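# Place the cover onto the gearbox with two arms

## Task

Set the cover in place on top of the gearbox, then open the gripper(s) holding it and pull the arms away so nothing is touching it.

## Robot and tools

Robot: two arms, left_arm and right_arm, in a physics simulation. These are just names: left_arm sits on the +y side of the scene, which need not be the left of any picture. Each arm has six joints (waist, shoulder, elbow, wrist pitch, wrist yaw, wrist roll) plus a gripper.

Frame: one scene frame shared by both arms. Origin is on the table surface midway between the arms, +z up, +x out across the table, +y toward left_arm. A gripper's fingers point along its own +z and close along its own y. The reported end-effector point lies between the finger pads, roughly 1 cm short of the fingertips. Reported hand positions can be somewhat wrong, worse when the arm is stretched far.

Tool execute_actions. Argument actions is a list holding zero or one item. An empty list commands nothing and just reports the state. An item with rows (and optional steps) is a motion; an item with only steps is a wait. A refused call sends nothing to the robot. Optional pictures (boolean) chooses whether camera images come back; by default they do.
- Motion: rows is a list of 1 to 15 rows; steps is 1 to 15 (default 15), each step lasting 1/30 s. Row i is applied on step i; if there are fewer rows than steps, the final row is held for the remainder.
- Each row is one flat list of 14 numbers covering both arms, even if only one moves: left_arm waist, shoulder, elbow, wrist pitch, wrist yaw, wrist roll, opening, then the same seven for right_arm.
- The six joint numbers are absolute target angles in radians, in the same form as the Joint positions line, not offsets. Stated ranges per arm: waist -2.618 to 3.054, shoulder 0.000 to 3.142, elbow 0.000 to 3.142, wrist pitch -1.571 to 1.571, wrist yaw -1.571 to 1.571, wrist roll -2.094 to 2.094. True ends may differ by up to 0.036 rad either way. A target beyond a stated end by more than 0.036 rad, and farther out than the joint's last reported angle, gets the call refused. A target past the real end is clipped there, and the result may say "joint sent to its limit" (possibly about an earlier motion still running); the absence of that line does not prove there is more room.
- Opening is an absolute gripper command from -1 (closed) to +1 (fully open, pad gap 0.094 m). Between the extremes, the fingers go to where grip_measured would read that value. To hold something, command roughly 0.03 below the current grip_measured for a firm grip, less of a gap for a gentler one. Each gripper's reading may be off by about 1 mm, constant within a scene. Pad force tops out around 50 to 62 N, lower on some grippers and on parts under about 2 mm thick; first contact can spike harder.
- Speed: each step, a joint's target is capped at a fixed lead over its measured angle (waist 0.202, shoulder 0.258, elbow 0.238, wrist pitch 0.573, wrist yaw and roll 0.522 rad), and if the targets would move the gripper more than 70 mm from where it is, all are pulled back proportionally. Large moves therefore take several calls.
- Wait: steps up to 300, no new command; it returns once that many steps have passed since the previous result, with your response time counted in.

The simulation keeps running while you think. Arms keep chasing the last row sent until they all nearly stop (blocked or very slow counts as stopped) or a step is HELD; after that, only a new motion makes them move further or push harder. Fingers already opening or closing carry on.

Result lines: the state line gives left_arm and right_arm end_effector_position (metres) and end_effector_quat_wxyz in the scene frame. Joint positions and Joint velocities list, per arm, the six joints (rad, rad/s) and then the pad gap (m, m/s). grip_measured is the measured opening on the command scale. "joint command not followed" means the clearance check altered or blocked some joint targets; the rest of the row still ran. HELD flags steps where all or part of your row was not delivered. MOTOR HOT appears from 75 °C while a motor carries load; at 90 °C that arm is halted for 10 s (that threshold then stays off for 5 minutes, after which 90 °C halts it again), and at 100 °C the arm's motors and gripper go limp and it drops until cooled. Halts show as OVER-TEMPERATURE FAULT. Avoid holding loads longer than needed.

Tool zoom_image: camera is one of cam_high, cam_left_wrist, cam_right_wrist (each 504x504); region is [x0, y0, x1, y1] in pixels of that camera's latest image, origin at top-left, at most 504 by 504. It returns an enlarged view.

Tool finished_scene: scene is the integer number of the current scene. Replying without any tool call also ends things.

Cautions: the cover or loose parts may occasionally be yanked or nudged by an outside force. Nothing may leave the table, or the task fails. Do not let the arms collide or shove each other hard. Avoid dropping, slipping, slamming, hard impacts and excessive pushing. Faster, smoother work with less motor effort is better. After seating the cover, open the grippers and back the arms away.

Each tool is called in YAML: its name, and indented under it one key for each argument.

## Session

execute_actions:
  actions: []

Scene clock: 0.00 s of 4500.00 s.
left_arm: end_effector_position=(+0.3804, +0.0117, +0.1241) grip_measured=+1.000 end_effector_quat_wxyz=(+0.457, -0.337, +0.814, -0.125) | right_arm: end_effector_position=(+0.2786, -0.5445, +0.1481) grip_measured=+1.000 end_effector_quat_wxyz=(-0.169, -0.089, +0.973, -0.127)
Joint positions: left_arm=[-1.277  2.068  1.563 -0.578 -0.897 -1.634  0.094] | right_arm=[-0.519  1.968  1.801 -1.466  0.421 -0.867  0.094]
Joint velocities: left_arm=[ 0.002 -0.012 -0.012  0.066 -0.066 -0.022  0.   ] | right_arm=[-0.002 -0.007 -0.002  0.037  0.022  0.037  0.   ]
Motor temperatures (°C, as the motors report them): left_arm=[29 39 33 39 29 30] | right_arm=[30 36 34 32 27 30]

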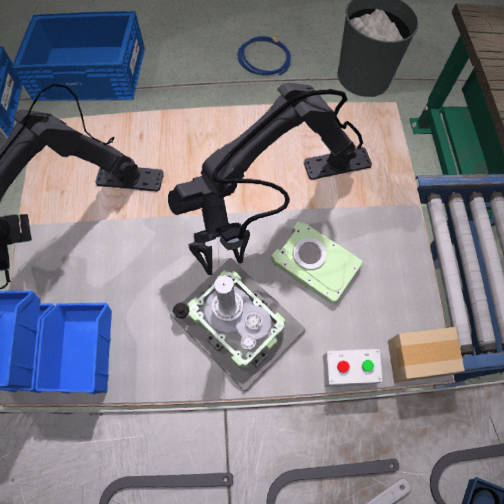

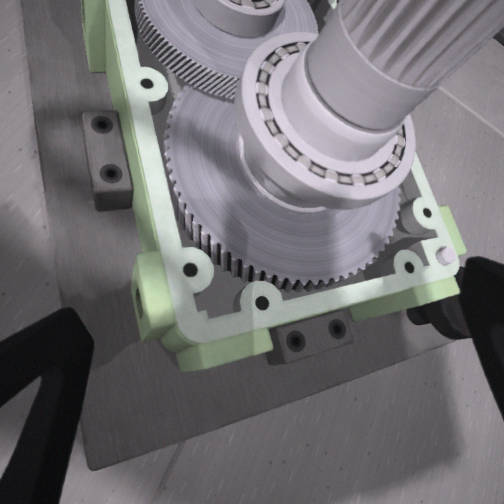

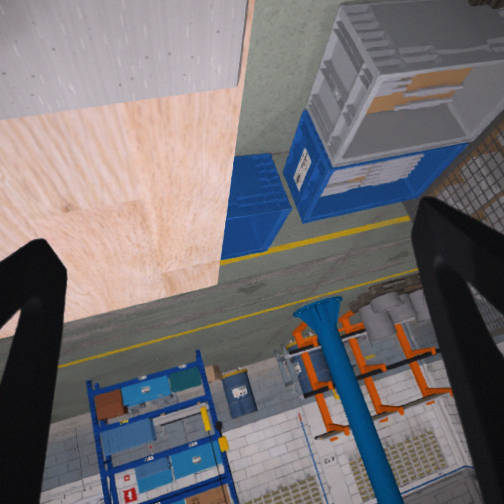

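zoom_image:
  camera: "cam_high"
  region: [150,200,390,400]

Region (150, 200, 390, 400) of cam_high's 504x504 image, scaled by 2.100, with more detail than that image has.

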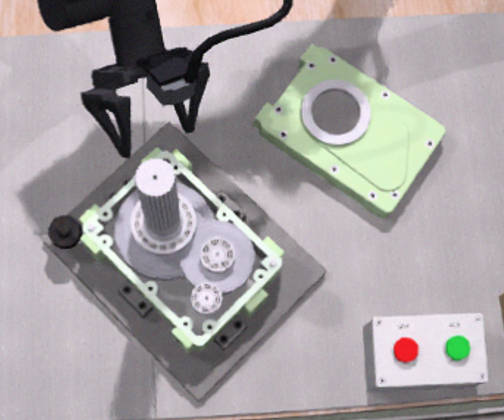

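execute_actions:
  actions:
    - {"rows":[[-1.277,1.9,1.5,-0.55,-0.9,-1.5,1,-0.4,1.9,1.7,-1.2,0.3,-0.7,0],[-1.277,1.7,1.3,-0.5,-0.9,-1.2,1,-0.3,1.8,1.5,-0.9,0.2,-0.5,-1],[-1.25,1.5,1.1,-0.4,-0.8,-0.9,1,-0.1,1.6,1.2,-0.5,0.1,-0.3,-1],[-1.2,1.3,0.9,-0.3,-0.7,-0.6,1,0.2,1.4,0.9,-0.2,0,0,-1]],"steps":15}
  pictures: false

execute_actions:
  actions:
    - {"steps":25}
  pictures: false

execute_actions:
  actions:
    - {"rows":[[-1.0,1.1,0.6,-0.1,-0.3,-0.3,1,0.3,1.3,0.7,0.1,0,0,-1]],"steps":15}
  pictures: false

execute_actions:
  actions:
    - {"rows":[[-0.7,0.9,0.35,0.15,0.1,0,1,0.5,1.3,0.6,0.4,0,0,-1]],"steps":15}
  pictures: false

execute_actions:
  actions:
    - {"rows":[[-0.434,0.95,0.23,0.33,0.335,0.143,1,0.6,1.3,0.6,0.4,0,0,-1]],"steps":15}
  pictures: false

execute_actions:
  actions:
    - {"rows":[[-0.434,1.02,0.23,0.41,0.335,0.143,1,0.6,1.3,0.6,0.4,0,0,-1]],"steps":15}

Scene clock: 7.33 s of 4500.00 s.
left_arm: end_effector_position=(+0.3239, +0.1314, +0.2069) grip_measured=+1.000 end_effector_quat_wxyz=(+0.501, -0.010, +0.861, -0.085) | right_arm: end_effector_position=(+0.4467, -0.2792, +0.1593) grip_measured=-0.978 end_effector_quat_wxyz=(+0.365, -0.041, +0.928, -0.059)
Joint positions: left_arm=[-1.197  1.287  0.913 -0.325 -0.718 -0.683  0.094] | right_arm=[ 0.152  1.413  1.016 -0.419  0.061 -0.139  0.001]
Joint velocities: left_arm=[-0.007  0.085  0.002  0.051  0.227  0.52   0.   ] | right_arm=[ 1.487 -0.427 -1.619  1.502 -0.652  0.886 -0.   ]
Motor temperatures (°C, as the motors report them): left_arm=[29 44 35 40 29 30] | right_arm=[30 39 35 32 27 30]
Steps of this call (steps 1 to 90: nothing new was sent; then 3.83 s passed at rest; steps 91 to 105: all 15 steps of this action). Readings (joint positions):
91: left_arm=[-1.277 2.054 1.550 -0.568 -0.892 -1.615] | right_arm=[-0.509 1.959 1.783 -1.434 0.411 -0.843]
92: left_arm=[-1.277 2.011 1.490 -0.533 -0.885 -1.547] | right_arm=[-0.487 1.936 1.737 -1.364 0.394 -0.801]
94: left_arm=[-1.268 1.859 1.313 -0.476 -0.833 -1.353] | right_arm=[-0.414 1.870 1.628 -1.226 0.326 -0.687]
98: left_arm=[-1.204 1.502 0.990 -0.382 -0.751 -0.968] | right_arm=[-0.232 1.702 1.422 -0.957 0.197 -0.447]
105: the state above

Scene clock: 8.17 s of 4500.00 s.
left_arm: end_effector_position=(+0.3234, +0.1271, +0.2027) grip_measured=+1.000 end_effector_quat_wxyz=(+0.497, +0.029, +0.864, -0.071) | right_arm: end_effector_position=(+0.4545, -0.2469, +0.1439) grip_measured=-0.978 end_effector_quat_wxyz=(+0.406, -0.015, +0.914, +0.002)
Joint positions: left_arm=[-1.197  1.297  0.913 -0.32  -0.698 -0.607  0.094] | right_arm=[ 0.208  1.412  0.897 -0.22   0.006 -0.005  0.001]
Joint velocities: left_arm=[ 0.002  0.002  0.007 -0.007  0.007  0.022  0.   ] | right_arm=[-0.012 -0.007 -0.007  0.022 -0.051 -0.007  0.001]
Motor temperatures (°C, as the motors report them): left_arm=[29 44 35 40 29 30] | right_arm=[30 39 35 32 27 30]
Steps of this call (steps 1 to 25: the robot went on to your last target). Readings (joint positions):
1: left_arm=[-1.197 1.290 0.913 -0.324 -0.713 -0.668] | right_arm=[0.191 1.406 0.970 -0.379 0.040 -0.113]
2: left_arm=[-1.197 1.293 0.913 -0.323 -0.710 -0.655] | right_arm=[0.211 1.407 0.938 -0.353 0.025 -0.092]
4: left_arm=[-1.197 1.297 0.913 -0.323 -0.704 -0.638] | right_arm=[0.214 1.412 0.903 -0.325 0.012 -0.061]
8: left_arm=[-1.197 1.297 0.913 -0.321 -0.700 -0.619] | right_arm=[0.208 1.412 0.897 -0.268 0.009 -0.028]
25: the state above

Scene clock: 8.67 s of 4500.00 s.
left_arm: end_effector_position=(+0.3092, +0.1617, +0.1425) grip_measured=+1.000 end_effector_quat_wxyz=(+0.448, +0.147, +0.875, -0.115) | right_arm: end_effector_position=(+0.4480, -0.2093, +0.1510) grip_measured=-0.978 end_effector_quat_wxyz=(+0.487, -0.055, +0.871, +0.029)
Joint positions: left_arm=[-0.998  1.111  0.597 -0.133 -0.317 -0.317  0.094] | right_arm=[ 0.299  1.325  0.704  0.07  -0.    -0.005  0.001]
Joint velocities: left_arm=[-0.022  0.007  0.022  0.11   0.168  0.081  0.   ] | right_arm=[-0.012 -0.022 -0.007  0.007 -0.081  0.037 -0.   ]
Motor temperatures (°C, as the motors report them): left_arm=[29 43 35 40 29 30] | right_arm=[30 39 35 32 27 30]
Steps of this call (steps 1 to 15: all 15 steps of this action). Readings (joint positions):
1: left_arm=[-1.169 1.272 0.874 -0.262 -0.627 -0.559] | right_arm=[0.218 1.400 0.864 -0.161 0.011 -0.005]
2: left_arm=[-1.116 1.221 0.801 -0.203 -0.549 -0.507] | right_arm=[0.239 1.372 0.811 -0.095 0.013 -0.005]
4: left_arm=[-1.022 1.129 0.672 -0.175 -0.474 -0.436] | right_arm=[0.285 1.330 0.734 -0.040 0.006 -0.005]
8: left_arm=[-0.998 1.111 0.597 -0.175 -0.376 -0.360] | right_arm=[0.299 1.325 0.704 0.013 -0.000 -0.005]
15: the state above

Scene clock: 9.17 s of 4500.00 s.
left_arm: end_effector_position=(+0.3094, +0.1967, +0.1408) grip_measured=+1.000 end_effector_quat_wxyz=(+0.506, +0.228, +0.814, -0.171) | right_arm: end_effector_position=(+0.4405, -0.1233, +0.1761) grip_measured=-0.978 end_effector_quat_wxyz=(+0.568, -0.136, +0.806, +0.096)
Joint positions: left_arm=[-0.705  0.914  0.352  0.116  0.076 -0.018  0.094] | right_arm=[ 0.507  1.323  0.61   0.37  -0.006 -0.002  0.001]
Joint velocities: left_arm=[ 0.002 -0.002 -0.017  0.051  0.125  0.037  0.   ] | right_arm=[-0.007 -0.022 -0.022  0.125 -0.081  0.007 -0.001]
Motor temperatures (°C, as the motors report them): left_arm=[29 43 35 40 29 30] | right_arm=[30 39 35 32 27 30]
Steps of this call (steps 1 to 15: all 15 steps of this action). Readings (joint positions):
1: left_arm=[-0.964 1.085 0.558 -0.071 -0.241 -0.268] | right_arm=[0.325 1.325 0.687 0.119 0.016 -0.003]
2: left_arm=[-0.899 1.027 0.491 -0.007 -0.162 -0.214] | right_arm=[0.377 1.323 0.662 0.181 0.022 -0.002]
4: left_arm=[-0.761 0.931 0.391 0.033 -0.078 -0.140] | right_arm=[0.476 1.323 0.627 0.253 0.005 -0.002]
8: left_arm=[-0.705 0.914 0.352 0.064 0.012 -0.062] | right_arm=[0.507 1.323 0.610 0.319 -0.006 -0.002]
15: the state above

Scene clock: 9.67 s of 4500.00 s.
left_arm: end_effector_position=(+0.3222, +0.2368, +0.1204) grip_measured=+1.000 end_effector_quat_wxyz=(+0.530, +0.241, +0.797, -0.163) | right_arm: end_effector_position=(+0.4274, -0.0884, +0.1782) grip_measured=-0.978 end_effector_quat_wxyz=(+0.567, -0.171, +0.796, +0.121)
Joint positions: left_arm=[-0.441  0.95   0.233  0.299  0.314  0.131  0.094] | right_arm=[ 0.598  1.323  0.61   0.38  -0.003 -0.002  0.001]
Joint velocities: left_arm=[ 0.007 -0.017  0.002  0.051  0.095  0.022  0.   ] | right_arm=[-0.002  0.002 -0.002  0.066 -0.11  -0.051  0.   ]
Motor temperatures (°C, as the motors report them): left_arm=[29 43 35 40 29 30] | right_arm=[30 39 35 32 27 30]
Steps of this call (steps 1 to 15: all 15 steps of this action). Readings (joint positions):
1: left_arm=[-0.671 0.917 0.334 0.156 0.130 0.008] | right_arm=[0.518 1.323 0.610 0.372 0.002 -0.002]
2: left_arm=[-0.603 0.920 0.307 0.205 0.178 0.035] | right_arm=[0.541 1.323 0.610 0.374 0.004 -0.002]
4: left_arm=[-0.483 0.935 0.263 0.244 0.221 0.071] | right_arm=[0.584 1.323 0.610 0.377 -0.000 -0.002]
8: left_arm=[-0.441 0.950 0.233 0.259 0.274 0.109] | right_arm=[0.598 1.323 0.610 0.379 -0.003 -0.002]
15: the state above

Scene clock: 10.17 s of 4500.00 s.
left_arm: end_effector_position=(+0.3293, +0.2333, +0.1198) grip_measured=+1.000 end_effector_quat_wxyz=(+0.537, +0.246, +0.790, -0.165) | right_arm: end_effector_position=(+0.4275, -0.0884, +0.1784) grip_measured=-0.978 end_effector_quat_wxyz=(+0.567, -0.171, +0.796, +0.122)
Joint positions: left_arm=[-0.441  1.017  0.233  0.384  0.323  0.137  0.094] | right_arm=[ 0.598  1.323  0.61   0.38  -0.003 -0.002  0.001]
Joint velocities: left_arm=[-0.002 -0.012  0.002  0.037  0.095 -0.022  0.   ] | right_arm=[-0.007 -0.022 -0.017 -0.007 -0.007  0.051  0.   ]
Motor temperatures (°C, as the motors report them): left_arm=[29 43 35 40 29 30] | right_arm=[30 39 35 32 27 30]
Steps of this call (steps 1 to 15: all 15 steps of this action). Readings (joint positions):
1: left_arm=[-0.441 0.958 0.233 0.312 0.317 0.132] | right_arm=[0.598 1.323 0.610 0.380 -0.003 -0.002]
2: left_arm=[-0.441 0.977 0.233 0.334 0.319 0.133] | right_arm=[0.598 1.323 0.610 0.380 -0.003 -0.002]
4: left_arm=[-0.441 1.006 0.233 0.353 0.320 0.134] | right_arm=[0.598 1.323 0.610 0.380 -0.003 -0.002]
8: left_arm=[-0.441 1.017 0.233 0.368 0.322 0.136] | right_arm=[0.598 1.323 0.610 0.380 -0.003 -0.002]
15: the state above

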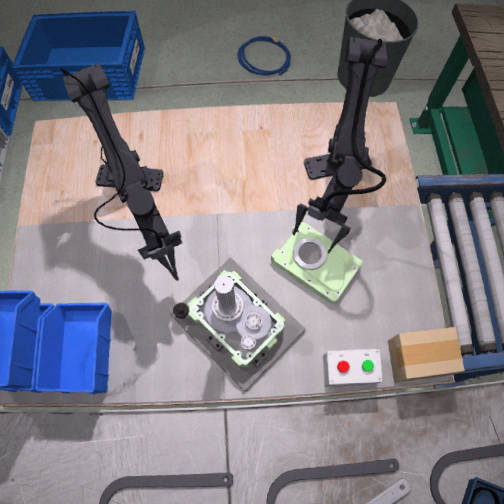

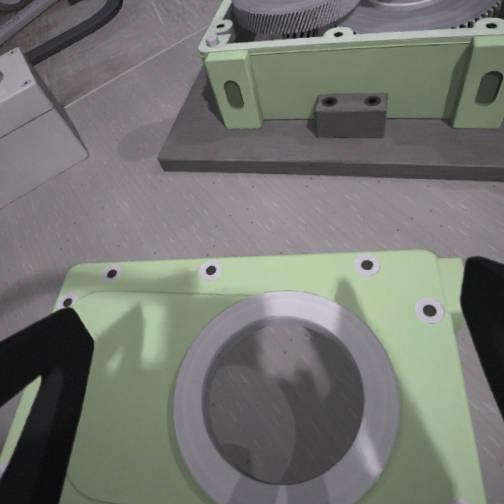

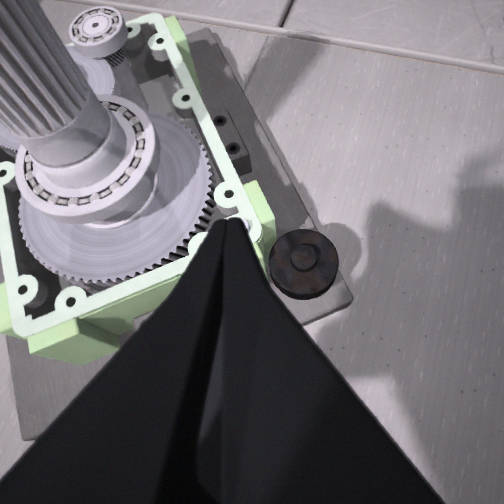

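execute_actions:
  actions:
    - {"rows":[[-0.43,1.1,0.19,0.52,0.345,0.143,1,0.75,1.3,0.5,0.45,0,0,-1],[-0.43,1.1,0.19,0.52,0.345,0.143,1,0.75,1.3,0.5,0.45,0,0,-1],[-0.43,1.1,0.19,0.52,0.345,0.143,1,0.85,1.3,0.5,0.45,0,0,-1],[-0.43,1.18,0.15,0.63,0.345,0.143,1,0.95,1.3,0.45,0.5,0.1,0,-1],[-0.43,1.18,0.15,0.63,0.345,0.143,1,1.0,1.3,0.45,0.5,0.1,0,-1],[-0.43,1.18,0.15,0.63,0.345,0.143,1,1.05,1.3,0.45,0.5,0.1,0,-1],[-0.43,1.25,0.115,0.75,0.345,0.143,1,1.1,1.3,0.4,0.55,0.2,0.07,-1]],"steps":15}
  pictures: false

execute_actions:
  actions:
    - {"rows":[[-0.43,1.25,0.115,0.75,0.345,0.143,1,1.25,1.5,0.4,0.75,0.22,0.07,-1]],"steps":15}

Scene clock: 12.63 s of 4500.00 s.
left_arm: end_effector_position=(+0.3234, +0.2332, +0.0717) grip_measured=+1.000 end_effector_quat_wxyz=(+0.520, +0.248, +0.800, -0.170) | right_arm: end_effector_position=(+0.2996, +0.0265, +0.1225) grip_measured=-0.978 end_effector_quat_wxyz=(+0.519, -0.308, +0.772, +0.199)
Joint positions: left_arm=[-0.441  1.25   0.121  0.69   0.333  0.137  0.094] | right_arm=[1.104 1.317 0.408 0.511 0.166 0.055 0.001]
Joint velocities: left_arm=[-0.002  0.002 -0.002  0.344 -0.022  0.037  0.   ] | right_arm=[-0.012 -0.007 -0.002  0.212  0.081  0.11  -0.001]
Motor temperatures (°C, as the motors report them): left_arm=[29 43 35 41 29 30] | right_arm=[30 39 35 33 27 30]
Steps of this call (steps 1 to 15: the robot went on to your last target; steps 16 to 59: nothing new was sent; steps 60 to 74: all 15 steps of this action). Readings (joint positions):
60: left_arm=[-0.441 1.027 0.228 0.408 0.326 0.137] | right_arm=[0.617 1.323 0.596 0.399 0.010 -0.002]
61: left_arm=[-0.441 1.048 0.224 0.436 0.328 0.137] | right_arm=[0.657 1.318 0.574 0.419 0.014 -0.001]
63: left_arm=[-0.441 1.095 0.206 0.483 0.330 0.137] | right_arm=[0.783 1.317 0.526 0.437 0.030 -0.001]
67: left_arm=[-0.441 1.208 0.149 0.598 0.332 0.137] | right_arm=[1.058 1.317 0.440 0.475 0.086 0.019]
74: the state above

Scene clock: 13.13 s of 4500.00 s.
left_arm: end_effector_position=(+0.3269, +0.2322, +0.0798) grip_measured=+1.000 end_effector_quat_wxyz=(+0.535, +0.249, +0.789, -0.169) | right_arm: end_effector_position=(+0.2705, +0.0707, +0.1004) grip_measured=-0.978 end_effector_quat_wxyz=(+0.517, -0.345, +0.749, +0.227)
Joint positions: left_arm=[-0.441  1.25   0.121  0.727  0.334  0.137  0.094] | right_arm=[1.249 1.508 0.407 0.722 0.21  0.065 0.001]
Joint velocities: left_arm=[ 0.017  0.012 -0.002 -0.022 -0.007 -0.022  0.   ] | right_arm=[ 0.007  0.007 -0.002  0.066  0.051  0.037 -0.   ]
Motor temperatures (°C, as the motors report them): left_arm=[29 42 35 41 29 30] | right_arm=[30 39 35 33 27 30]
Steps of this call (steps 1 to 15: all 15 steps of this action). Readings (joint positions):
1: left_arm=[-0.441 1.250 0.121 0.698 0.333 0.137] | right_arm=[1.123 1.339 0.407 0.548 0.188 0.058]
2: left_arm=[-0.441 1.250 0.121 0.705 0.333 0.137] | right_arm=[1.163 1.386 0.407 0.608 0.199 0.060]
4: left_arm=[-0.441 1.250 0.121 0.714 0.333 0.137] | right_arm=[1.230 1.468 0.407 0.655 0.199 0.061]
8: left_arm=[-0.441 1.250 0.121 0.723 0.334 0.137] | right_arm=[1.249 1.508 0.407 0.678 0.203 0.063]
15: the state above

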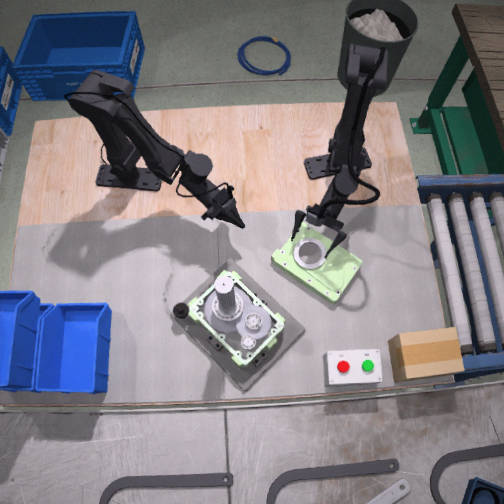

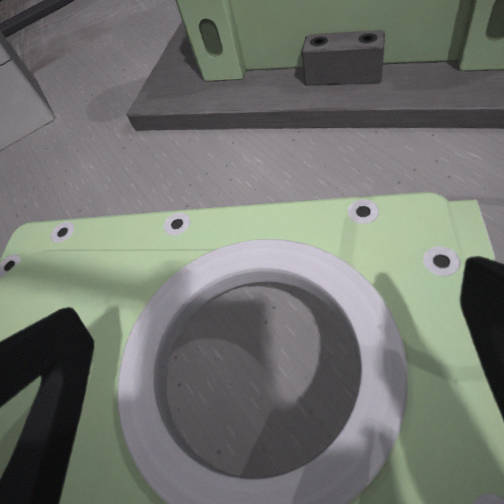

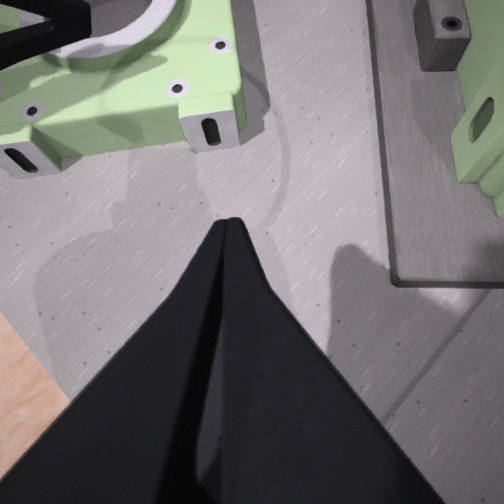

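execute_actions:
  actions:
    - {"rows":[[-0.413,1.3,0.1,0.82,0.345,0.143,1,1.3,1.65,0.43,0.88,0.22,0.07,-1],[-0.413,1.3,0.1,0.82,0.345,0.143,1,1.3,1.65,0.43,0.88,0.22,0.07,-1],[-0.413,1.3,0.1,0.82,0.345,0.143,1,1.3,1.65,0.43,0.88,0.22,0.07,-1],[-0.413,1.36,0.09,0.89,0.345,0.143,1,1.36,1.8,0.45,1.0,0.22,0.07,-1],[-0.413,1.36,0.09,0.89,0.345,0.143,1,1.36,1.8,0.45,1.0,0.22,0.07,-1],[-0.413,1.36,0.09,0.89,0.345,0.143,1,1.36,1.8,0.45,1.0,0.22,0.07,-1],[-0.413,1.41,0.08,0.94,0.345,0.143,1,1.36,1.95,0.48,1.14,0.22,0.07,-1]],"steps":15}
  pictures: false

execute_actions:
  actions:
    - {"steps":15}

Scene clock: 14.87 s of 4500.00 s.
left_arm: end_effector_position=(+0.3293, +0.2370, +0.0615) grip_measured=+1.000 end_effector_quat_wxyz=(+0.532, +0.242, +0.795, -0.166) | right_arm: end_effector_position=(+0.2435, +0.1138, +0.0262) grip_measured=-0.978 end_effector_quat_wxyz=(+0.496, -0.389, +0.737, +0.244)
Joint positions: left_arm=[-0.423  1.406  0.093  0.898  0.337  0.137  0.094] | right_arm=[1.358 1.95  0.448 1.091 0.218 0.066 0.001]
Joint velocities: left_arm=[-0.027  0.017 -0.002  0.154  0.022  0.037  0.   ] | right_arm=[-0.022 -0.002  0.007  0.212  0.022 -0.022 -0.   ]
Motor temperatures (°C, as the motors report them): left_arm=[29 42 35 42 29 30] | right_arm=[30 39 35 33 27 30]
Steps of this call (steps 1 to 15: the robot went on to your last target; steps 16 to 37: nothing new was sent; steps 38 to 52: all 15 steps of this action). Readings (joint positions):
38: left_arm=[-0.438 1.257 0.120 0.738 0.336 0.137] | right_arm=[1.255 1.526 0.407 0.755 0.217 0.066]
39: left_arm=[-0.432 1.269 0.120 0.754 0.337 0.137] | right_arm=[1.266 1.561 0.411 0.791 0.218 0.066]
41: left_arm=[-0.425 1.297 0.117 0.783 0.337 0.137] | right_arm=[1.296 1.642 0.413 0.845 0.222 0.066]
45: left_arm=[-0.423 1.376 0.104 0.854 0.337 0.137] | right_arm=[1.356 1.864 0.435 0.974 0.217 0.066]
52: the state above

Scene clock: 15.37 s of 4500.00 s.
left_arm: end_effector_position=(+0.3310, +0.2366, +0.0656) grip_measured=+1.000 end_effector_quat_wxyz=(+0.539, +0.242, +0.789, -0.165) | right_arm: end_effector_position=(+0.2445, +0.1163, +0.0327) grip_measured=-0.978 end_effector_quat_wxyz=(+0.505, -0.383, +0.731, +0.252)
Joint positions: left_arm=[-0.423  1.406  0.093  0.917  0.337  0.137  0.094] | right_arm=[1.358 1.95  0.448 1.12  0.218 0.066 0.001]
Joint velocities: left_arm=[ 0.002  0.007 -0.012  0.022 -0.095 -0.037  0.   ] | right_arm=[ 0.007 -0.007  0.002 -0.037  0.037  0.007 -0.001]
Motor temperatures (°C, as the motors report them): left_arm=[29 42 35 42 29 30] | right_arm=[30 39 35 33 27 30]
Steps of this call (steps 1 to 15: the robot went on to your last target). Readings (joint positions):
1: left_arm=[-0.423 1.406 0.093 0.903 0.337 0.137] | right_arm=[1.358 1.950 0.448 1.098 0.218 0.066]
2: left_arm=[-0.423 1.406 0.093 0.906 0.337 0.137] | right_arm=[1.358 1.950 0.448 1.103 0.218 0.066]
4: left_arm=[-0.423 1.406 0.093 0.911 0.337 0.137] | right_arm=[1.358 1.950 0.448 1.110 0.218 0.066]
8: left_arm=[-0.423 1.406 0.093 0.915 0.337 0.137] | right_arm=[1.358 1.950 0.448 1.117 0.218 0.066]
15: the state above

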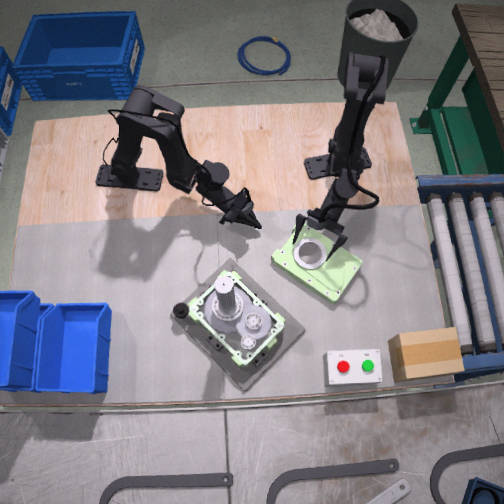

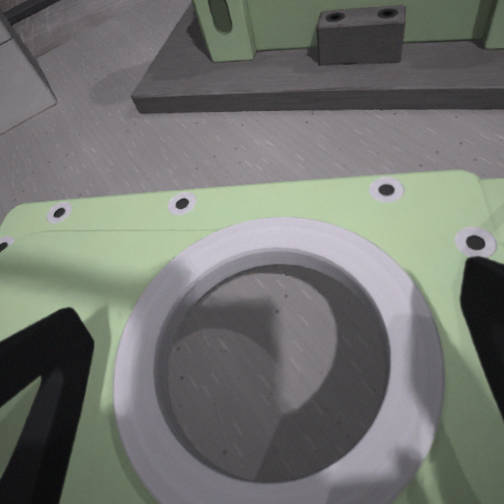

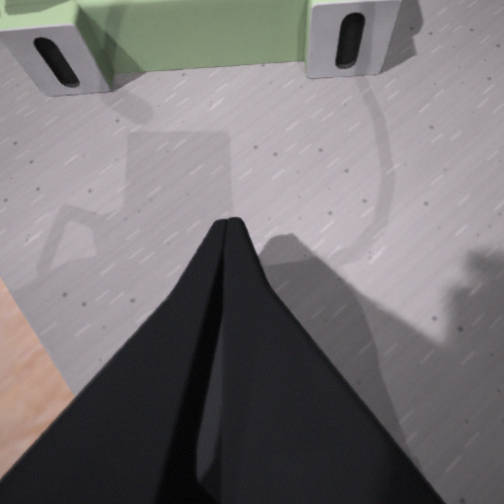

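execute_actions:
  actions:
    - {"rows":[[-0.413,1.45,0.07,0.98,0.345,0.143,1,1.36,1.95,0.48,1.14,0.22,0.07,-1],[-0.413,1.45,0.07,0.98,0.345,0.143,1,1.36,1.95,0.48,1.14,0.22,0.07,-1],[-0.413,1.45,0.07,0.98,0.345,0.143,1,1.36,1.95,0.48,1.14,0.22,0.07,-1],[-0.413,1.49,0.06,1.02,0.345,0.143,1,1.36,1.95,0.48,1.14,0.22,0.07,-1],[-0.413,1.49,0.06,1.02,0.345,0.143,1,1.36,1.95,0.48,1.14,0.22,0.07,-1],[-0.413,1.49,0.06,1.02,0.345,0.143,1,1.36,1.95,0.48,1.14,0.22,0.07,-1],[-0.413,1.53,0.055,1.06,0.345,0.143,1,1.36,1.95,0.48,1.14,0.22,0.07,-1]],"steps":15}
  pictures: false

execute_actions:
  actions:
    - {"steps":15}

Scene clock: 17.17 s of 4500.00 s.
left_arm: end_effector_position=(+0.3296, +0.2369, +0.0516) grip_measured=+1.000 end_effector_quat_wxyz=(+0.533, +0.243, +0.793, -0.165) | right_arm: end_effector_position=(+0.2446, +0.1164, +0.0328) grip_measured=-0.978 end_effector_quat_wxyz=(+0.505, -0.383, +0.731, +0.252)
Joint positions: left_arm=[-0.423  1.52   0.077  1.033  0.337  0.141  0.094] | right_arm=[1.358 1.95  0.448 1.12  0.218 0.066 0.001]
Joint velocities: left_arm=[ 0.002  0.022  0.002  0.022  0.037 -0.007  0.   ] | right_arm=[ 0.027 -0.022  0.012  0.037 -0.007  0.007 -0.   ]
Motor temperatures (°C, as the motors report them): left_arm=[29 42 35 42 29 30] | right_arm=[30 39 35 34 27 30]
Steps of this call (steps 1 to 15: the robot went on to your last target; steps 16 to 39: nothing new was sent; steps 40 to 54: all 15 steps of this action). Readings (joint positions):
40: left_arm=[-0.423 1.411 0.093 0.924 0.337 0.137] | right_arm=[1.358 1.950 0.448 1.120 0.218 0.066]
41: left_arm=[-0.423 1.422 0.093 0.935 0.337 0.137] | right_arm=[1.358 1.950 0.448 1.120 0.218 0.066]
43: left_arm=[-0.423 1.443 0.091 0.952 0.337 0.137] | right_arm=[1.358 1.950 0.448 1.120 0.218 0.066]
47: left_arm=[-0.423 1.499 0.077 1.002 0.337 0.140] | right_arm=[1.358 1.950 0.448 1.120 0.218 0.066]
54: the state above

Scene clock: 17.67 s of 4500.00 s.
left_arm: end_effector_position=(+0.3300, +0.2368, +0.0525) grip_measured=+1.000 end_effector_quat_wxyz=(+0.535, +0.244, +0.792, -0.165) | right_arm: end_effector_position=(+0.2446, +0.1164, +0.0328) grip_measured=-0.978 end_effector_quat_wxyz=(+0.505, -0.383, +0.731, +0.252)
Joint positions: left_arm=[-0.423  1.52   0.077  1.037  0.337  0.141  0.094] | right_arm=[1.358 1.95  0.448 1.12  0.218 0.066 0.001]
Joint velocities: left_arm=[ 0.007  0.007 -0.007 -0.051 -0.066 -0.051  0.   ] | right_arm=[ 0.012 -0.012  0.012 -0.037 -0.081  0.051 -0.   ]
Motor temperatures (°C, as the motors report them): left_arm=[29 42 35 42 29 30] | right_arm=[30 39 35 34 27 30]
Steps of this call (steps 1 to 15: the robot went on to your last target). Readings (joint positions):
1: left_arm=[-0.423 1.520 0.077 1.034 0.337 0.141] | right_arm=[1.358 1.950 0.448 1.120 0.218 0.066]
2: left_arm=[-0.423 1.520 0.077 1.035 0.337 0.141] | right_arm=[1.358 1.950 0.448 1.120 0.218 0.066]
4: left_arm=[-0.423 1.520 0.077 1.036 0.337 0.141] | right_arm=[1.358 1.950 0.448 1.120 0.218 0.066]
8: left_arm=[-0.423 1.520 0.077 1.037 0.337 0.141] | right_arm=[1.358 1.950 0.448 1.120 0.218 0.066]
15: the state above
All arms were judged still, so your last target was given up. Only a new action makes them travel on or press farther. Fingers that are still opening or closing keep moving.

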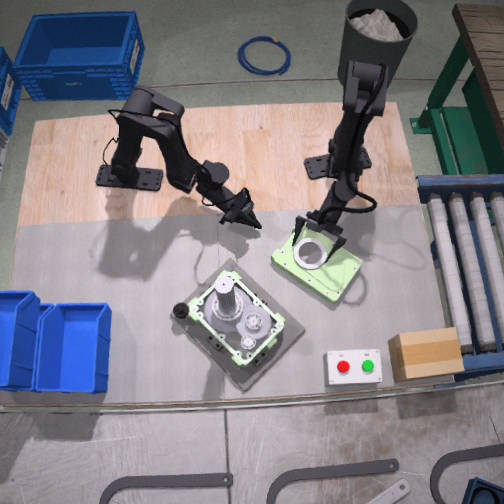

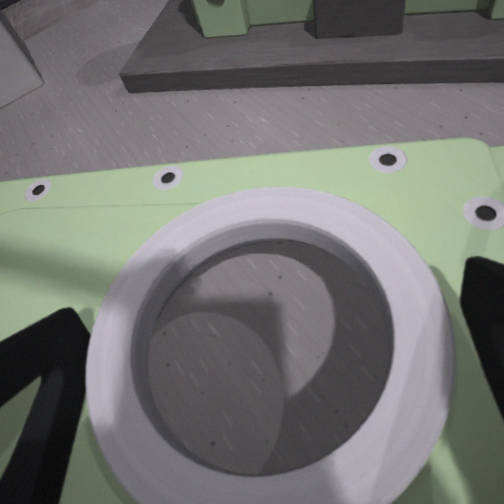

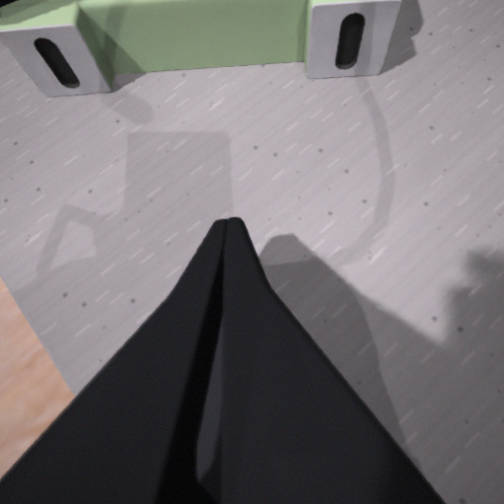

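Slightly lower, then close.

execute_actions:
  actions:
    - {"rows":[[-0.413,1.57,0.05,1.08,0.345,0.143,1,1.36,1.95,0.48,1.14,0.22,0.07,-1]],"steps":12}
  pictures: false

execute_actions:
  actions:
    - {"rows":[[-0.42,1.57,0.05,1.08,0.345,0.143,0.92,1.36,1.95,0.48,1.14,0.22,0.07,-1],[-0.42,1.57,0.05,1.08,0.345,0.143,0.88,1.36,1.95,0.48,1.14,0.22,0.07,-1],[-0.42,1.57,0.05,1.08,0.345,0.143,0.85,1.36,1.95,0.48,1.14,0.22,0.07,-1],[-0.42,1.57,0.05,1.08,0.345,0.143,0.83,1.36,1.95,0.48,1.14,0.22,0.07,-1],[-0.42,1.57,0.05,1.08,0.345,0.143,0.81,1.36,1.95,0.48,1.14,0.22,0.07,-1],[-0.42,1.57,0.05,1.08,0.345,0.143,0.785,1.36,1.95,0.48,1.14,0.22,0.07,-1]],"steps":15}

Scene clock: 19.13 s of 4500.00 s.
left_arm: end_effector_position=(+0.3315, +0.2365, +0.0509) grip_measured=+1.000 end_effector_quat_wxyz=(+0.538, +0.245, +0.790, -0.164) | right_arm: end_effector_position=(+0.2446, +0.1164, +0.0328) grip_measured=-0.978 end_effector_quat_wxyz=(+0.505, -0.383, +0.731, +0.252)
Joint positions: left_arm=[-0.423  1.556  0.077  1.079  0.337  0.143  0.094] | right_arm=[1.358 1.95  0.448 1.12  0.218 0.066 0.001]
Joint velocities: left_arm=[-0.012 -0.007  0.007  0.022 -0.095 -0.007  0.   ] | right_arm=[-0.017  0.012 -0.012  0.022  0.007 -0.007  0.   ]
Motor temperatures (°C, as the motors report them): left_arm=[29 42 35 43 29 30] | right_arm=[30 39 35 34 27 30]
Steps of this call (steps 1 to 32: nothing new was sent; steps 33 to 44: all 12 steps of this action). Readings (joint positions):
33: left_arm=[-0.423 1.526 0.077 1.043 0.337 0.141] | right_arm=[1.358 1.950 0.448 1.120 0.218 0.066]
34: left_arm=[-0.423 1.538 0.077 1.053 0.337 0.142] | right_arm=[1.358 1.950 0.448 1.120 0.218 0.066]
36: left_arm=[-0.423 1.551 0.077 1.071 0.337 0.143] | right_arm=[1.358 1.950 0.448 1.120 0.218 0.066]
40: left_arm=[-0.423 1.556 0.077 1.078 0.337 0.143] | right_arm=[1.358 1.950 0.448 1.120 0.218 0.066]
44: the state above

Scene clock: 19.63 s of 4500.00 s.
left_arm: end_effector_position=(+0.3320, +0.2372, +0.0510) grip_measured=+0.840 end_effector_quat_wxyz=(+0.538, +0.244, +0.790, -0.161) | right_arm: end_effector_position=(+0.2446, +0.1164, +0.0328) grip_measured=-0.978 end_effector_quat_wxyz=(+0.505, -0.383, +0.731, +0.252)
Joint positions: left_arm=[-0.423  1.557  0.077  1.081  0.332  0.145  0.086] | right_arm=[1.358 1.95  0.448 1.12  0.218 0.066 0.001]
Joint velocities: left_arm=[-0.017  0.002 -0.012  0.037  0.022 -0.037  0.   ] | right_arm=[-0.012 -0.012 -0.002 -0.037  0.022 -0.066  0.   ]
Motor temperatures (°C, as the motors report them): left_arm=[29 41 35 43 29 30] | right_arm=[30 39 35 34 27 30]
Steps of this call (steps 1 to 15: all 15 steps of this action). Readings (joint positions):
1: left_arm=[-0.423 1.556 0.077 1.079 0.337 0.143] | right_arm=[1.358 1.950 0.448 1.120 0.218 0.066]
2: left_arm=[-0.423 1.556 0.077 1.079 0.335 0.143] | right_arm=[1.358 1.950 0.448 1.120 0.218 0.066]
4: left_arm=[-0.423 1.557 0.077 1.080 0.332 0.145] | right_arm=[1.358 1.950 0.448 1.120 0.218 0.066]
8: left_arm=[-0.423 1.557 0.077 1.081 0.332 0.145] | right_arm=[1.358 1.950 0.448 1.120 0.218 0.066]
15: the state above

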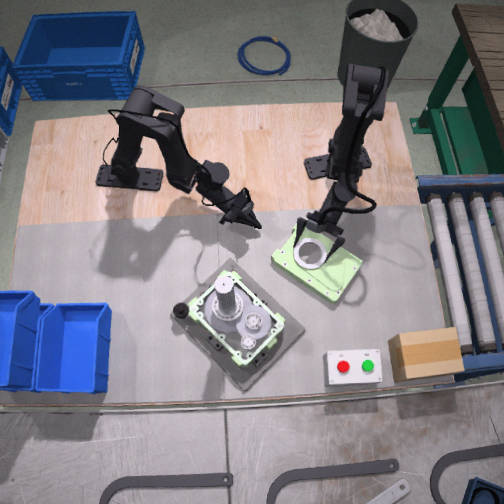

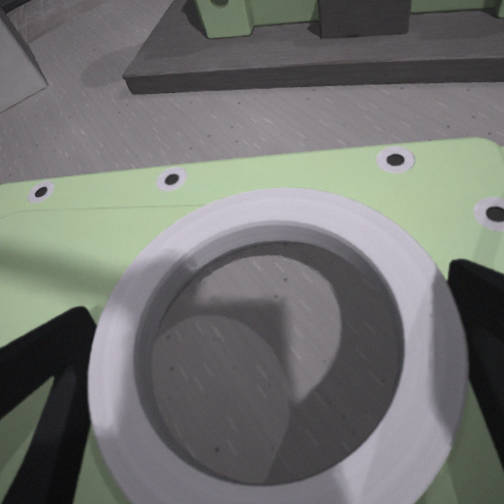

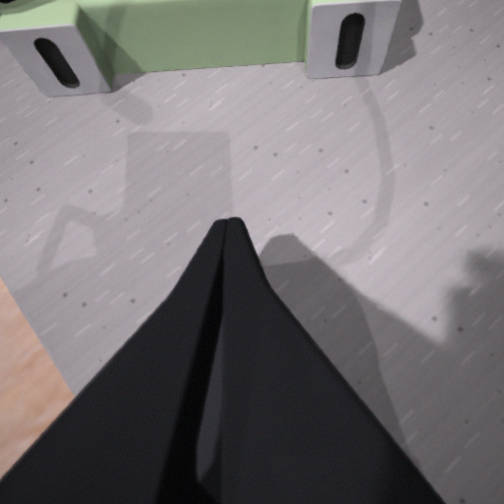

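execute_actions:
  actions:
    - {"rows":[[-0.42,1.53,0.1,1.12,0.35,0.16,0.79,1.36,1.95,0.48,1.14,0.22,0.07,-1],[-0.42,1.53,0.1,1.12,0.35,0.16,0.79,1.36,1.95,0.48,1.14,0.22,0.07,-1],[-0.42,1.5,0.11,1.14,0.36,0.18,0.79,1.36,1.95,0.48,1.14,0.22,0.07,-1],[-0.42,1.47,0.115,1.12,0.37,0.19,0.79,1.36,1.95,0.48,1.14,0.22,0.07,-1],[-0.42,1.44,0.12,1.09,0.37,0.19,0.79,1.36,1.95,0.48,1.14,0.22,0.07,-1],[-0.42,1.41,0.125,1.06,0.37,0.19,0.79,1.36,1.95,0.48,1.14,0.22,0.07,-1],[-0.42,1.38,0.13,1.02,0.37,0.19,0.79,1.36,1.95,0.48,1.14,0.22,0.07,-1],[-0.42,1.35,0.14,0.99,0.37,0.19,0.79,1.36,1.95,0.48,1.14,0.22,0.07,-1],[-0.42,1.32,0.15,0.95,0.37,0.19,0.79,1.36,1.95,0.48,1.14,0.22,0.07,-1],[-0.42,1.29,0.155,0.92,0.37,0.19,0.79,1.36,1.95,0.48,1.14,0.22,0.07,-1],[-0.42,1.26,0.165,0.88,0.37,0.19,0.79,1.36,1.95,0.48,1.14,0.22,0.07,-1],[-0.42,1.23,0.175,0.84,0.37,0.19,0.79,1.36,1.95,0.48,1.14,0.22,0.07,-1]],"steps":15}
  pictures: false

execute_actions:
  actions:
    - {"steps":15}

Scene clock: 21.93 s of 4500.00 s.
left_arm: end_effector_position=(+0.3217, +0.2377, +0.0625) grip_measured=+0.840 end_effector_quat_wxyz=(+0.514, +0.254, +0.803, -0.162) | right_arm: end_effector_position=(+0.2446, +0.1164, +0.0328) grip_measured=-0.978 end_effector_quat_wxyz=(+0.505, -0.383, +0.731, +0.252)
Joint positions: left_arm=[-0.423  1.287  0.106  0.72   0.343  0.167  0.086] | right_arm=[1.358 1.95  0.448 1.12  0.218 0.066 0.001]
Joint velocities: left_arm=[-0.017 -0.173  0.095 -0.388  0.007 -0.007  0.   ] | right_arm=[-0.002 -0.012  0.002  0.066 -0.022  0.037  0.001]
Motor temperatures (°C, as the motors report them): left_arm=[29 41 35 43 29 30] | right_arm=[30 39 35 34 27 30]
Steps of this call (steps 1 to 15: the robot went on to your last target; steps 16 to 54: nothing new was sent; steps 55 to 69: all 15 steps of this action). Readings (joint positions):
55: left_arm=[-0.423 1.557 0.077 1.082 0.332 0.147] | right_arm=[1.358 1.950 0.448 1.120 0.218 0.066]
56: left_arm=[-0.423 1.557 0.077 1.082 0.332 0.147] | right_arm=[1.358 1.950 0.448 1.120 0.218 0.066]
58: left_arm=[-0.423 1.543 0.077 1.068 0.333 0.150] | right_arm=[1.358 1.950 0.448 1.120 0.218 0.066]
62: left_arm=[-0.423 1.451 0.077 0.950 0.338 0.163] | right_arm=[1.358 1.950 0.448 1.120 0.218 0.066]
69: the state above

Scene clock: 22.43 s of 4500.00 s.
left_arm: end_effector_position=(+0.3199, +0.2382, +0.0583) grip_measured=+0.840 end_effector_quat_wxyz=(+0.505, +0.259, +0.808, -0.159) | right_arm: end_effector_position=(+0.2446, +0.1164, +0.0328) grip_measured=-0.978 end_effector_quat_wxyz=(+0.505, -0.383, +0.731, +0.252)
Joint positions: left_arm=[-0.423  1.282  0.111  0.687  0.343  0.18   0.086] | right_arm=[1.358 1.95  0.448 1.12  0.218 0.066 0.001]
Joint velocities: left_arm=[ 0.002 -0.007 -0.007 -0.007  0.037 -0.037  0.   ] | right_arm=[-0.012 -0.007 -0.007  0.022 -0.022 -0.051  0.001]
Motor temperatures (°C, as the motors report them): left_arm=[29 41 35 44 29 30] | right_arm=[30 39 35 34 27 30]
Steps of this call (steps 1 to 15: the robot went on to your last target). Readings (joint positions):
1: left_arm=[-0.423 1.283 0.109 0.708 0.343 0.167] | right_arm=[1.358 1.950 0.448 1.120 0.218 0.066]
2: left_arm=[-0.423 1.282 0.111 0.699 0.343 0.169] | right_arm=[1.358 1.950 0.448 1.120 0.218 0.066]
4: left_arm=[-0.423 1.282 0.111 0.688 0.343 0.172] | right_arm=[1.358 1.950 0.448 1.120 0.218 0.066]
8: left_arm=[-0.423 1.282 0.111 0.687 0.343 0.178] | right_arm=[1.358 1.950 0.448 1.120 0.218 0.066]
15: the state above

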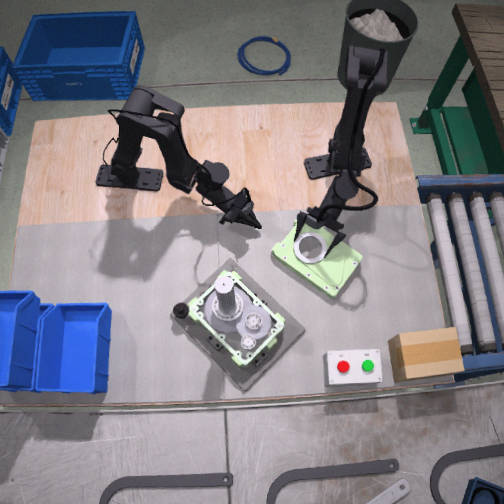

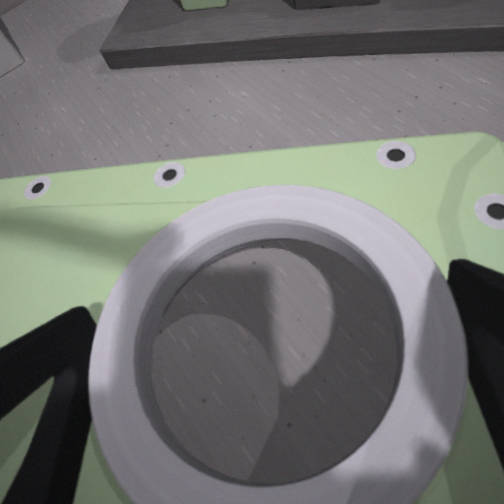

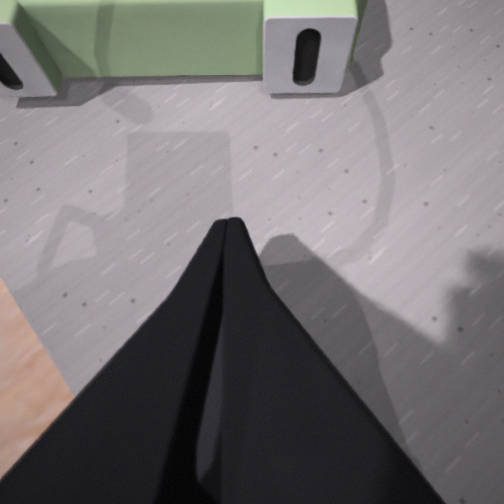

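execute_actions:
  actions:
    - {"rows":[[-0.42,1.24,0.18,0.88,0.37,0.2,0.79,1.38,1.98,0.48,1.16,0.22,0.07,-1],[-0.42,1.25,0.19,0.91,0.37,0.2,0.79,1.39,2.0,0.48,1.18,0.22,0.07,-1],[-0.42,1.25,0.2,0.94,0.37,0.2,0.79,1.39,2.0,0.48,1.18,0.22,0.07,-1],[-0.42,1.25,0.2,0.96,0.37,0.2,0.79,1.39,2.0,0.48,1.18,0.22,0.07,-1],[-0.42,1.25,0.2,0.98,0.37,0.2,0.79,1.39,2.0,0.48,1.18,0.22,0.07,-1],[-0.42,1.25,0.21,1.0,0.37,0.2,0.79,1.39,2.0,0.48,1.18,0.22,0.07,-1]],"steps":15}
  pictures: false

execute_actions:
  actions:
    - {"steps":15}

Scene clock: 24.03 s of 4500.00 s.
left_arm: end_effector_position=(+0.3224, +0.2375, +0.0616) grip_measured=+0.840 end_effector_quat_wxyz=(+0.510, +0.260, +0.805, -0.159) | right_arm: end_effector_position=(+0.2349, +0.1206, +0.0236) grip_measured=-0.978 end_effector_quat_wxyz=(+0.500, -0.394, +0.728, +0.256)
Joint positions: left_arm=[-0.423  1.282  0.119  0.689  0.343  0.182  0.086] | right_arm=[1.383 1.994 0.448 1.159 0.219 0.066 0.001]
Joint velocities: left_arm=[ 0.012 -0.022  0.002 -0.125  0.051  0.022  0.001] | right_arm=[ 0.017 -0.002  0.032  0.007  0.037  0.007 -0.   ]
Motor temperatures (°C, as the motors report them): left_arm=[29 41 36 45 29 30] | right_arm=[30 39 35 35 27 30]
Steps of this call (steps 1 to 15: the robot went on to your last target; steps 16 to 33: nothing new was sent; steps 34 to 48: all 15 steps of this action). Readings (joint positions):
34: left_arm=[-0.423 1.282 0.111 0.687 0.343 0.182] | right_arm=[1.359 1.952 0.448 1.124 0.218 0.066]
35: left_arm=[-0.423 1.282 0.112 0.688 0.343 0.183] | right_arm=[1.364 1.960 0.448 1.135 0.219 0.066]
37: left_arm=[-0.423 1.282 0.116 0.688 0.343 0.183] | right_arm=[1.376 1.979 0.448 1.147 0.219 0.066]
41: left_arm=[-0.423 1.282 0.119 0.689 0.343 0.183] | right_arm=[1.383 1.994 0.448 1.149 0.219 0.066]
48: the state above

Scene clock: 24.53 s of 4500.00 s.
left_arm: end_effector_position=(+0.3224, +0.2375, +0.0616) grip_measured=+0.840 end_effector_quat_wxyz=(+0.510, +0.260, +0.805, -0.159) | right_arm: end_effector_position=(+0.2349, +0.1208, +0.0240) grip_measured=-0.978 end_effector_quat_wxyz=(+0.501, -0.393, +0.727, +0.257)
Joint positions: left_arm=[-0.423  1.282  0.119  0.689  0.343  0.182  0.086] | right_arm=[1.383 1.994 0.448 1.16  0.219 0.066 0.001]
Joint velocities: left_arm=[-0.012  0.002  0.012  0.081 -0.007  0.037 -0.001] | right_arm=[ 0.002 -0.007 -0.012 -0.11  -0.022 -0.037 -0.001]
Motor temperatures (°C, as the motors report them): left_arm=[29 41 36 46 29 30] | right_arm=[30 39 35 35 27 30]
Steps of this call (steps 1 to 15: the robot went on to your last target). Readings (joint positions):
1: left_arm=[-0.423 1.282 0.119 0.689 0.343 0.182] | right_arm=[1.383 1.994 0.448 1.159 0.219 0.066]
2: left_arm=[-0.423 1.282 0.119 0.689 0.343 0.182] | right_arm=[1.383 1.994 0.448 1.159 0.219 0.066]
4: left_arm=[-0.423 1.282 0.119 0.689 0.343 0.182] | right_arm=[1.383 1.994 0.448 1.160 0.219 0.066]
8: left_arm=[-0.423 1.282 0.119 0.689 0.343 0.182] | right_arm=[1.383 1.994 0.448 1.160 0.219 0.066]
15: the state above
All arms were judged still, so your last target was given up. Only a new action makes them travel on or press farther. Fingers that are still opening or closing keep moving.

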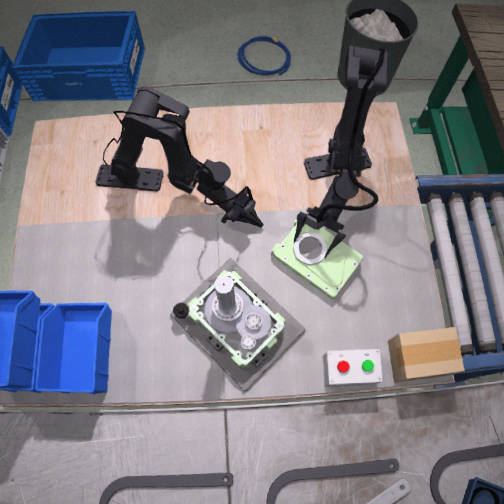

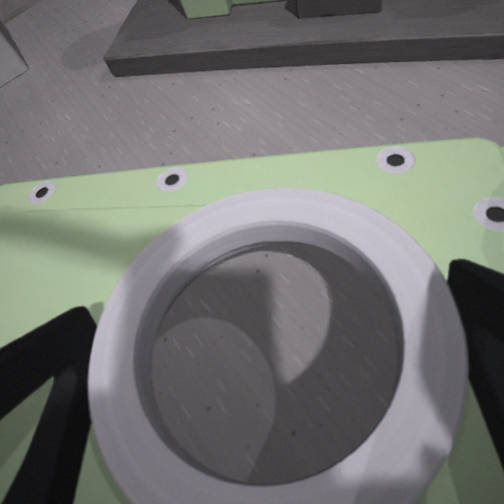

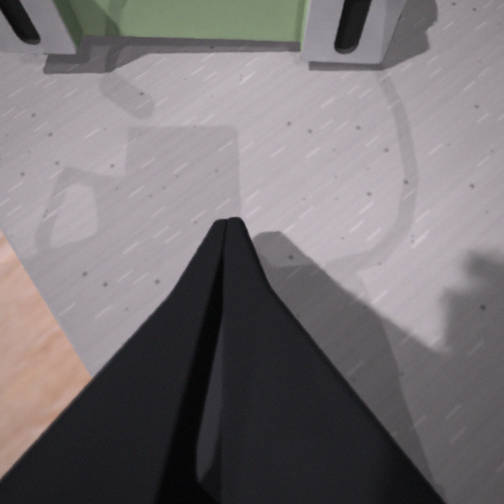

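execute_actions:
  actions:
    - {"rows":[[-0.42,1.25,0.2,0.86,0.36,0.17,0.79,1.39,2.0,0.48,1.18,0.22,0.07,-1],[-0.42,1.23,0.205,0.83,0.36,0.15,0.79,1.39,2.0,0.48,1.18,0.22,0.07,-1],[-0.42,1.21,0.21,0.8,0.36,0.13,0.79,1.39,2.0,0.48,1.18,0.22,0.07,-1],[-0.42,1.19,0.22,0.77,0.36,0.11,0.79,1.39,2.0,0.48,1.18,0.22,0.07,-1],[-0.42,1.17,0.23,0.74,0.36,0.09,0.79,1.39,2.0,0.48,1.18,0.22,0.07,-1],[-0.42,1.15,0.24,0.71,0.36,0.07,0.79,1.39,2.0,0.48,1.18,0.22,0.07,-1],[-0.42,1.13,0.25,0.68,0.36,0.05,0.79,1.39,2.0,0.48,1.18,0.22,0.07,-1],[-0.42,1.11,0.26,0.65,0.36,0.03,0.79,1.39,2.0,0.48,1.18,0.22,0.07,-1],[-0.42,1.09,0.27,0.62,0.36,0.02,0.79,1.39,2.0,0.48,1.18,0.22,0.07,-1]],"steps":15}
  pictures: false

execute_actions:
  actions:
    - {"steps":15}

Scene clock: 26.13 s of 4500.00 s.
left_arm: end_effector_position=(+0.3257, +0.2369, +0.0815) grip_measured=+0.840 end_effector_quat_wxyz=(+0.486, +0.196, +0.828, -0.197) | right_arm: end_effector_position=(+0.2349, +0.1208, +0.0240) grip_measured=-0.978 end_effector_quat_wxyz=(+0.501, -0.393, +0.727, +0.257)
Joint positions: left_arm=[-0.423  1.146  0.198  0.451  0.342  0.028  0.086] | right_arm=[1.383 1.994 0.448 1.16  0.219 0.066 0.001]
Joint velocities: left_arm=[ 0.002 -0.027  0.027 -0.125 -0.007 -0.125 -0.   ] | right_arm=[-0.002 -0.007 -0.002 -0.007  0.007 -0.037 -0.   ]
Motor temperatures (°C, as the motors report them): left_arm=[29 41 37 48 29 30] | right_arm=[30 39 35 35 27 30]
Steps of this call (steps 1 to 33: nothing new was sent; steps 34 to 48: all 15 steps of this action). Readings (joint positions):
34: left_arm=[-0.423 1.282 0.120 0.685 0.343 0.179] | right_arm=[1.383 1.994 0.448 1.160 0.219 0.066]
35: left_arm=[-0.423 1.282 0.125 0.675 0.343 0.174] | right_arm=[1.383 1.994 0.448 1.160 0.219 0.066]
37: left_arm=[-0.423 1.272 0.137 0.647 0.343 0.156] | right_arm=[1.383 1.994 0.448 1.160 0.219 0.066]
41: left_arm=[-0.423 1.208 0.167 0.552 0.342 0.097] | right_arm=[1.383 1.994 0.448 1.160 0.219 0.066]
48: the state above

Scene clock: 26.63 s of 4500.00 s.
left_arm: end_effector_position=(+0.3244, +0.2372, +0.0789) grip_measured=+0.840 end_effector_quat_wxyz=(+0.480, +0.193, +0.832, -0.199) | right_arm: end_effector_position=(+0.2349, +0.1208, +0.0240) grip_measured=-0.978 end_effector_quat_wxyz=(+0.501, -0.393, +0.727, +0.257)
Joint positions: left_arm=[-0.423  1.146  0.199  0.437  0.342  0.02   0.086] | right_arm=[1.383 1.994 0.448 1.16  0.219 0.066 0.001]
Joint velocities: left_arm=[-0.007  0.002 -0.002 -0.022 -0.007  0.007 -0.   ] | right_arm=[-0.022  0.022 -0.002 -0.066  0.007  0.007  0.   ]
Motor temperatures (°C, as the motors report them): left_arm=[29 41 37 48 29 30] | right_arm=[30 39 35 35 27 30]
Steps of this call (steps 1 to 15: the robot went on to your last target). Readings (joint positions):
1: left_arm=[-0.423 1.146 0.199 0.447 0.342 0.024] | right_arm=[1.383 1.994 0.448 1.160 0.219 0.066]
2: left_arm=[-0.423 1.146 0.199 0.442 0.342 0.021] | right_arm=[1.383 1.994 0.448 1.160 0.219 0.066]
4: left_arm=[-0.423 1.146 0.199 0.437 0.342 0.020] | right_arm=[1.383 1.994 0.448 1.160 0.219 0.066]
8: left_arm=[-0.423 1.146 0.199 0.437 0.342 0.020] | right_arm=[1.383 1.994 0.448 1.160 0.219 0.066]
15: the state above

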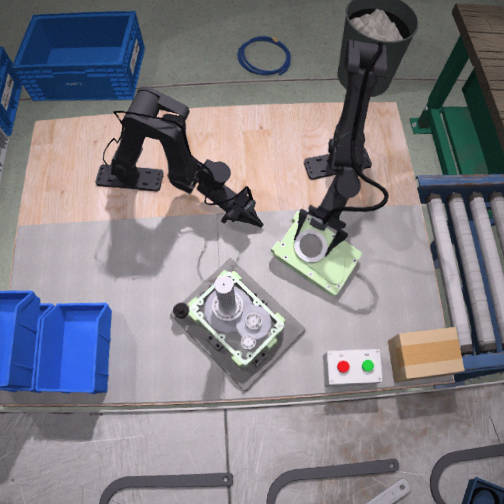

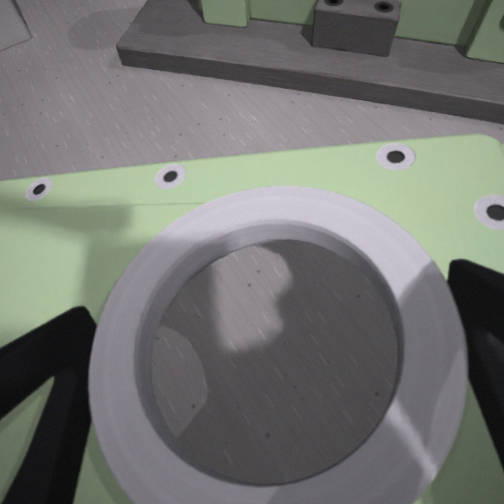

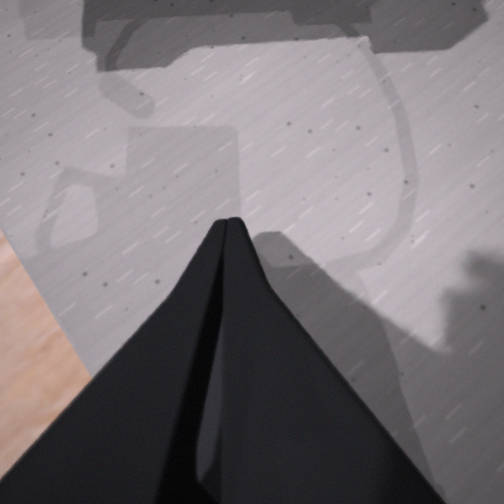

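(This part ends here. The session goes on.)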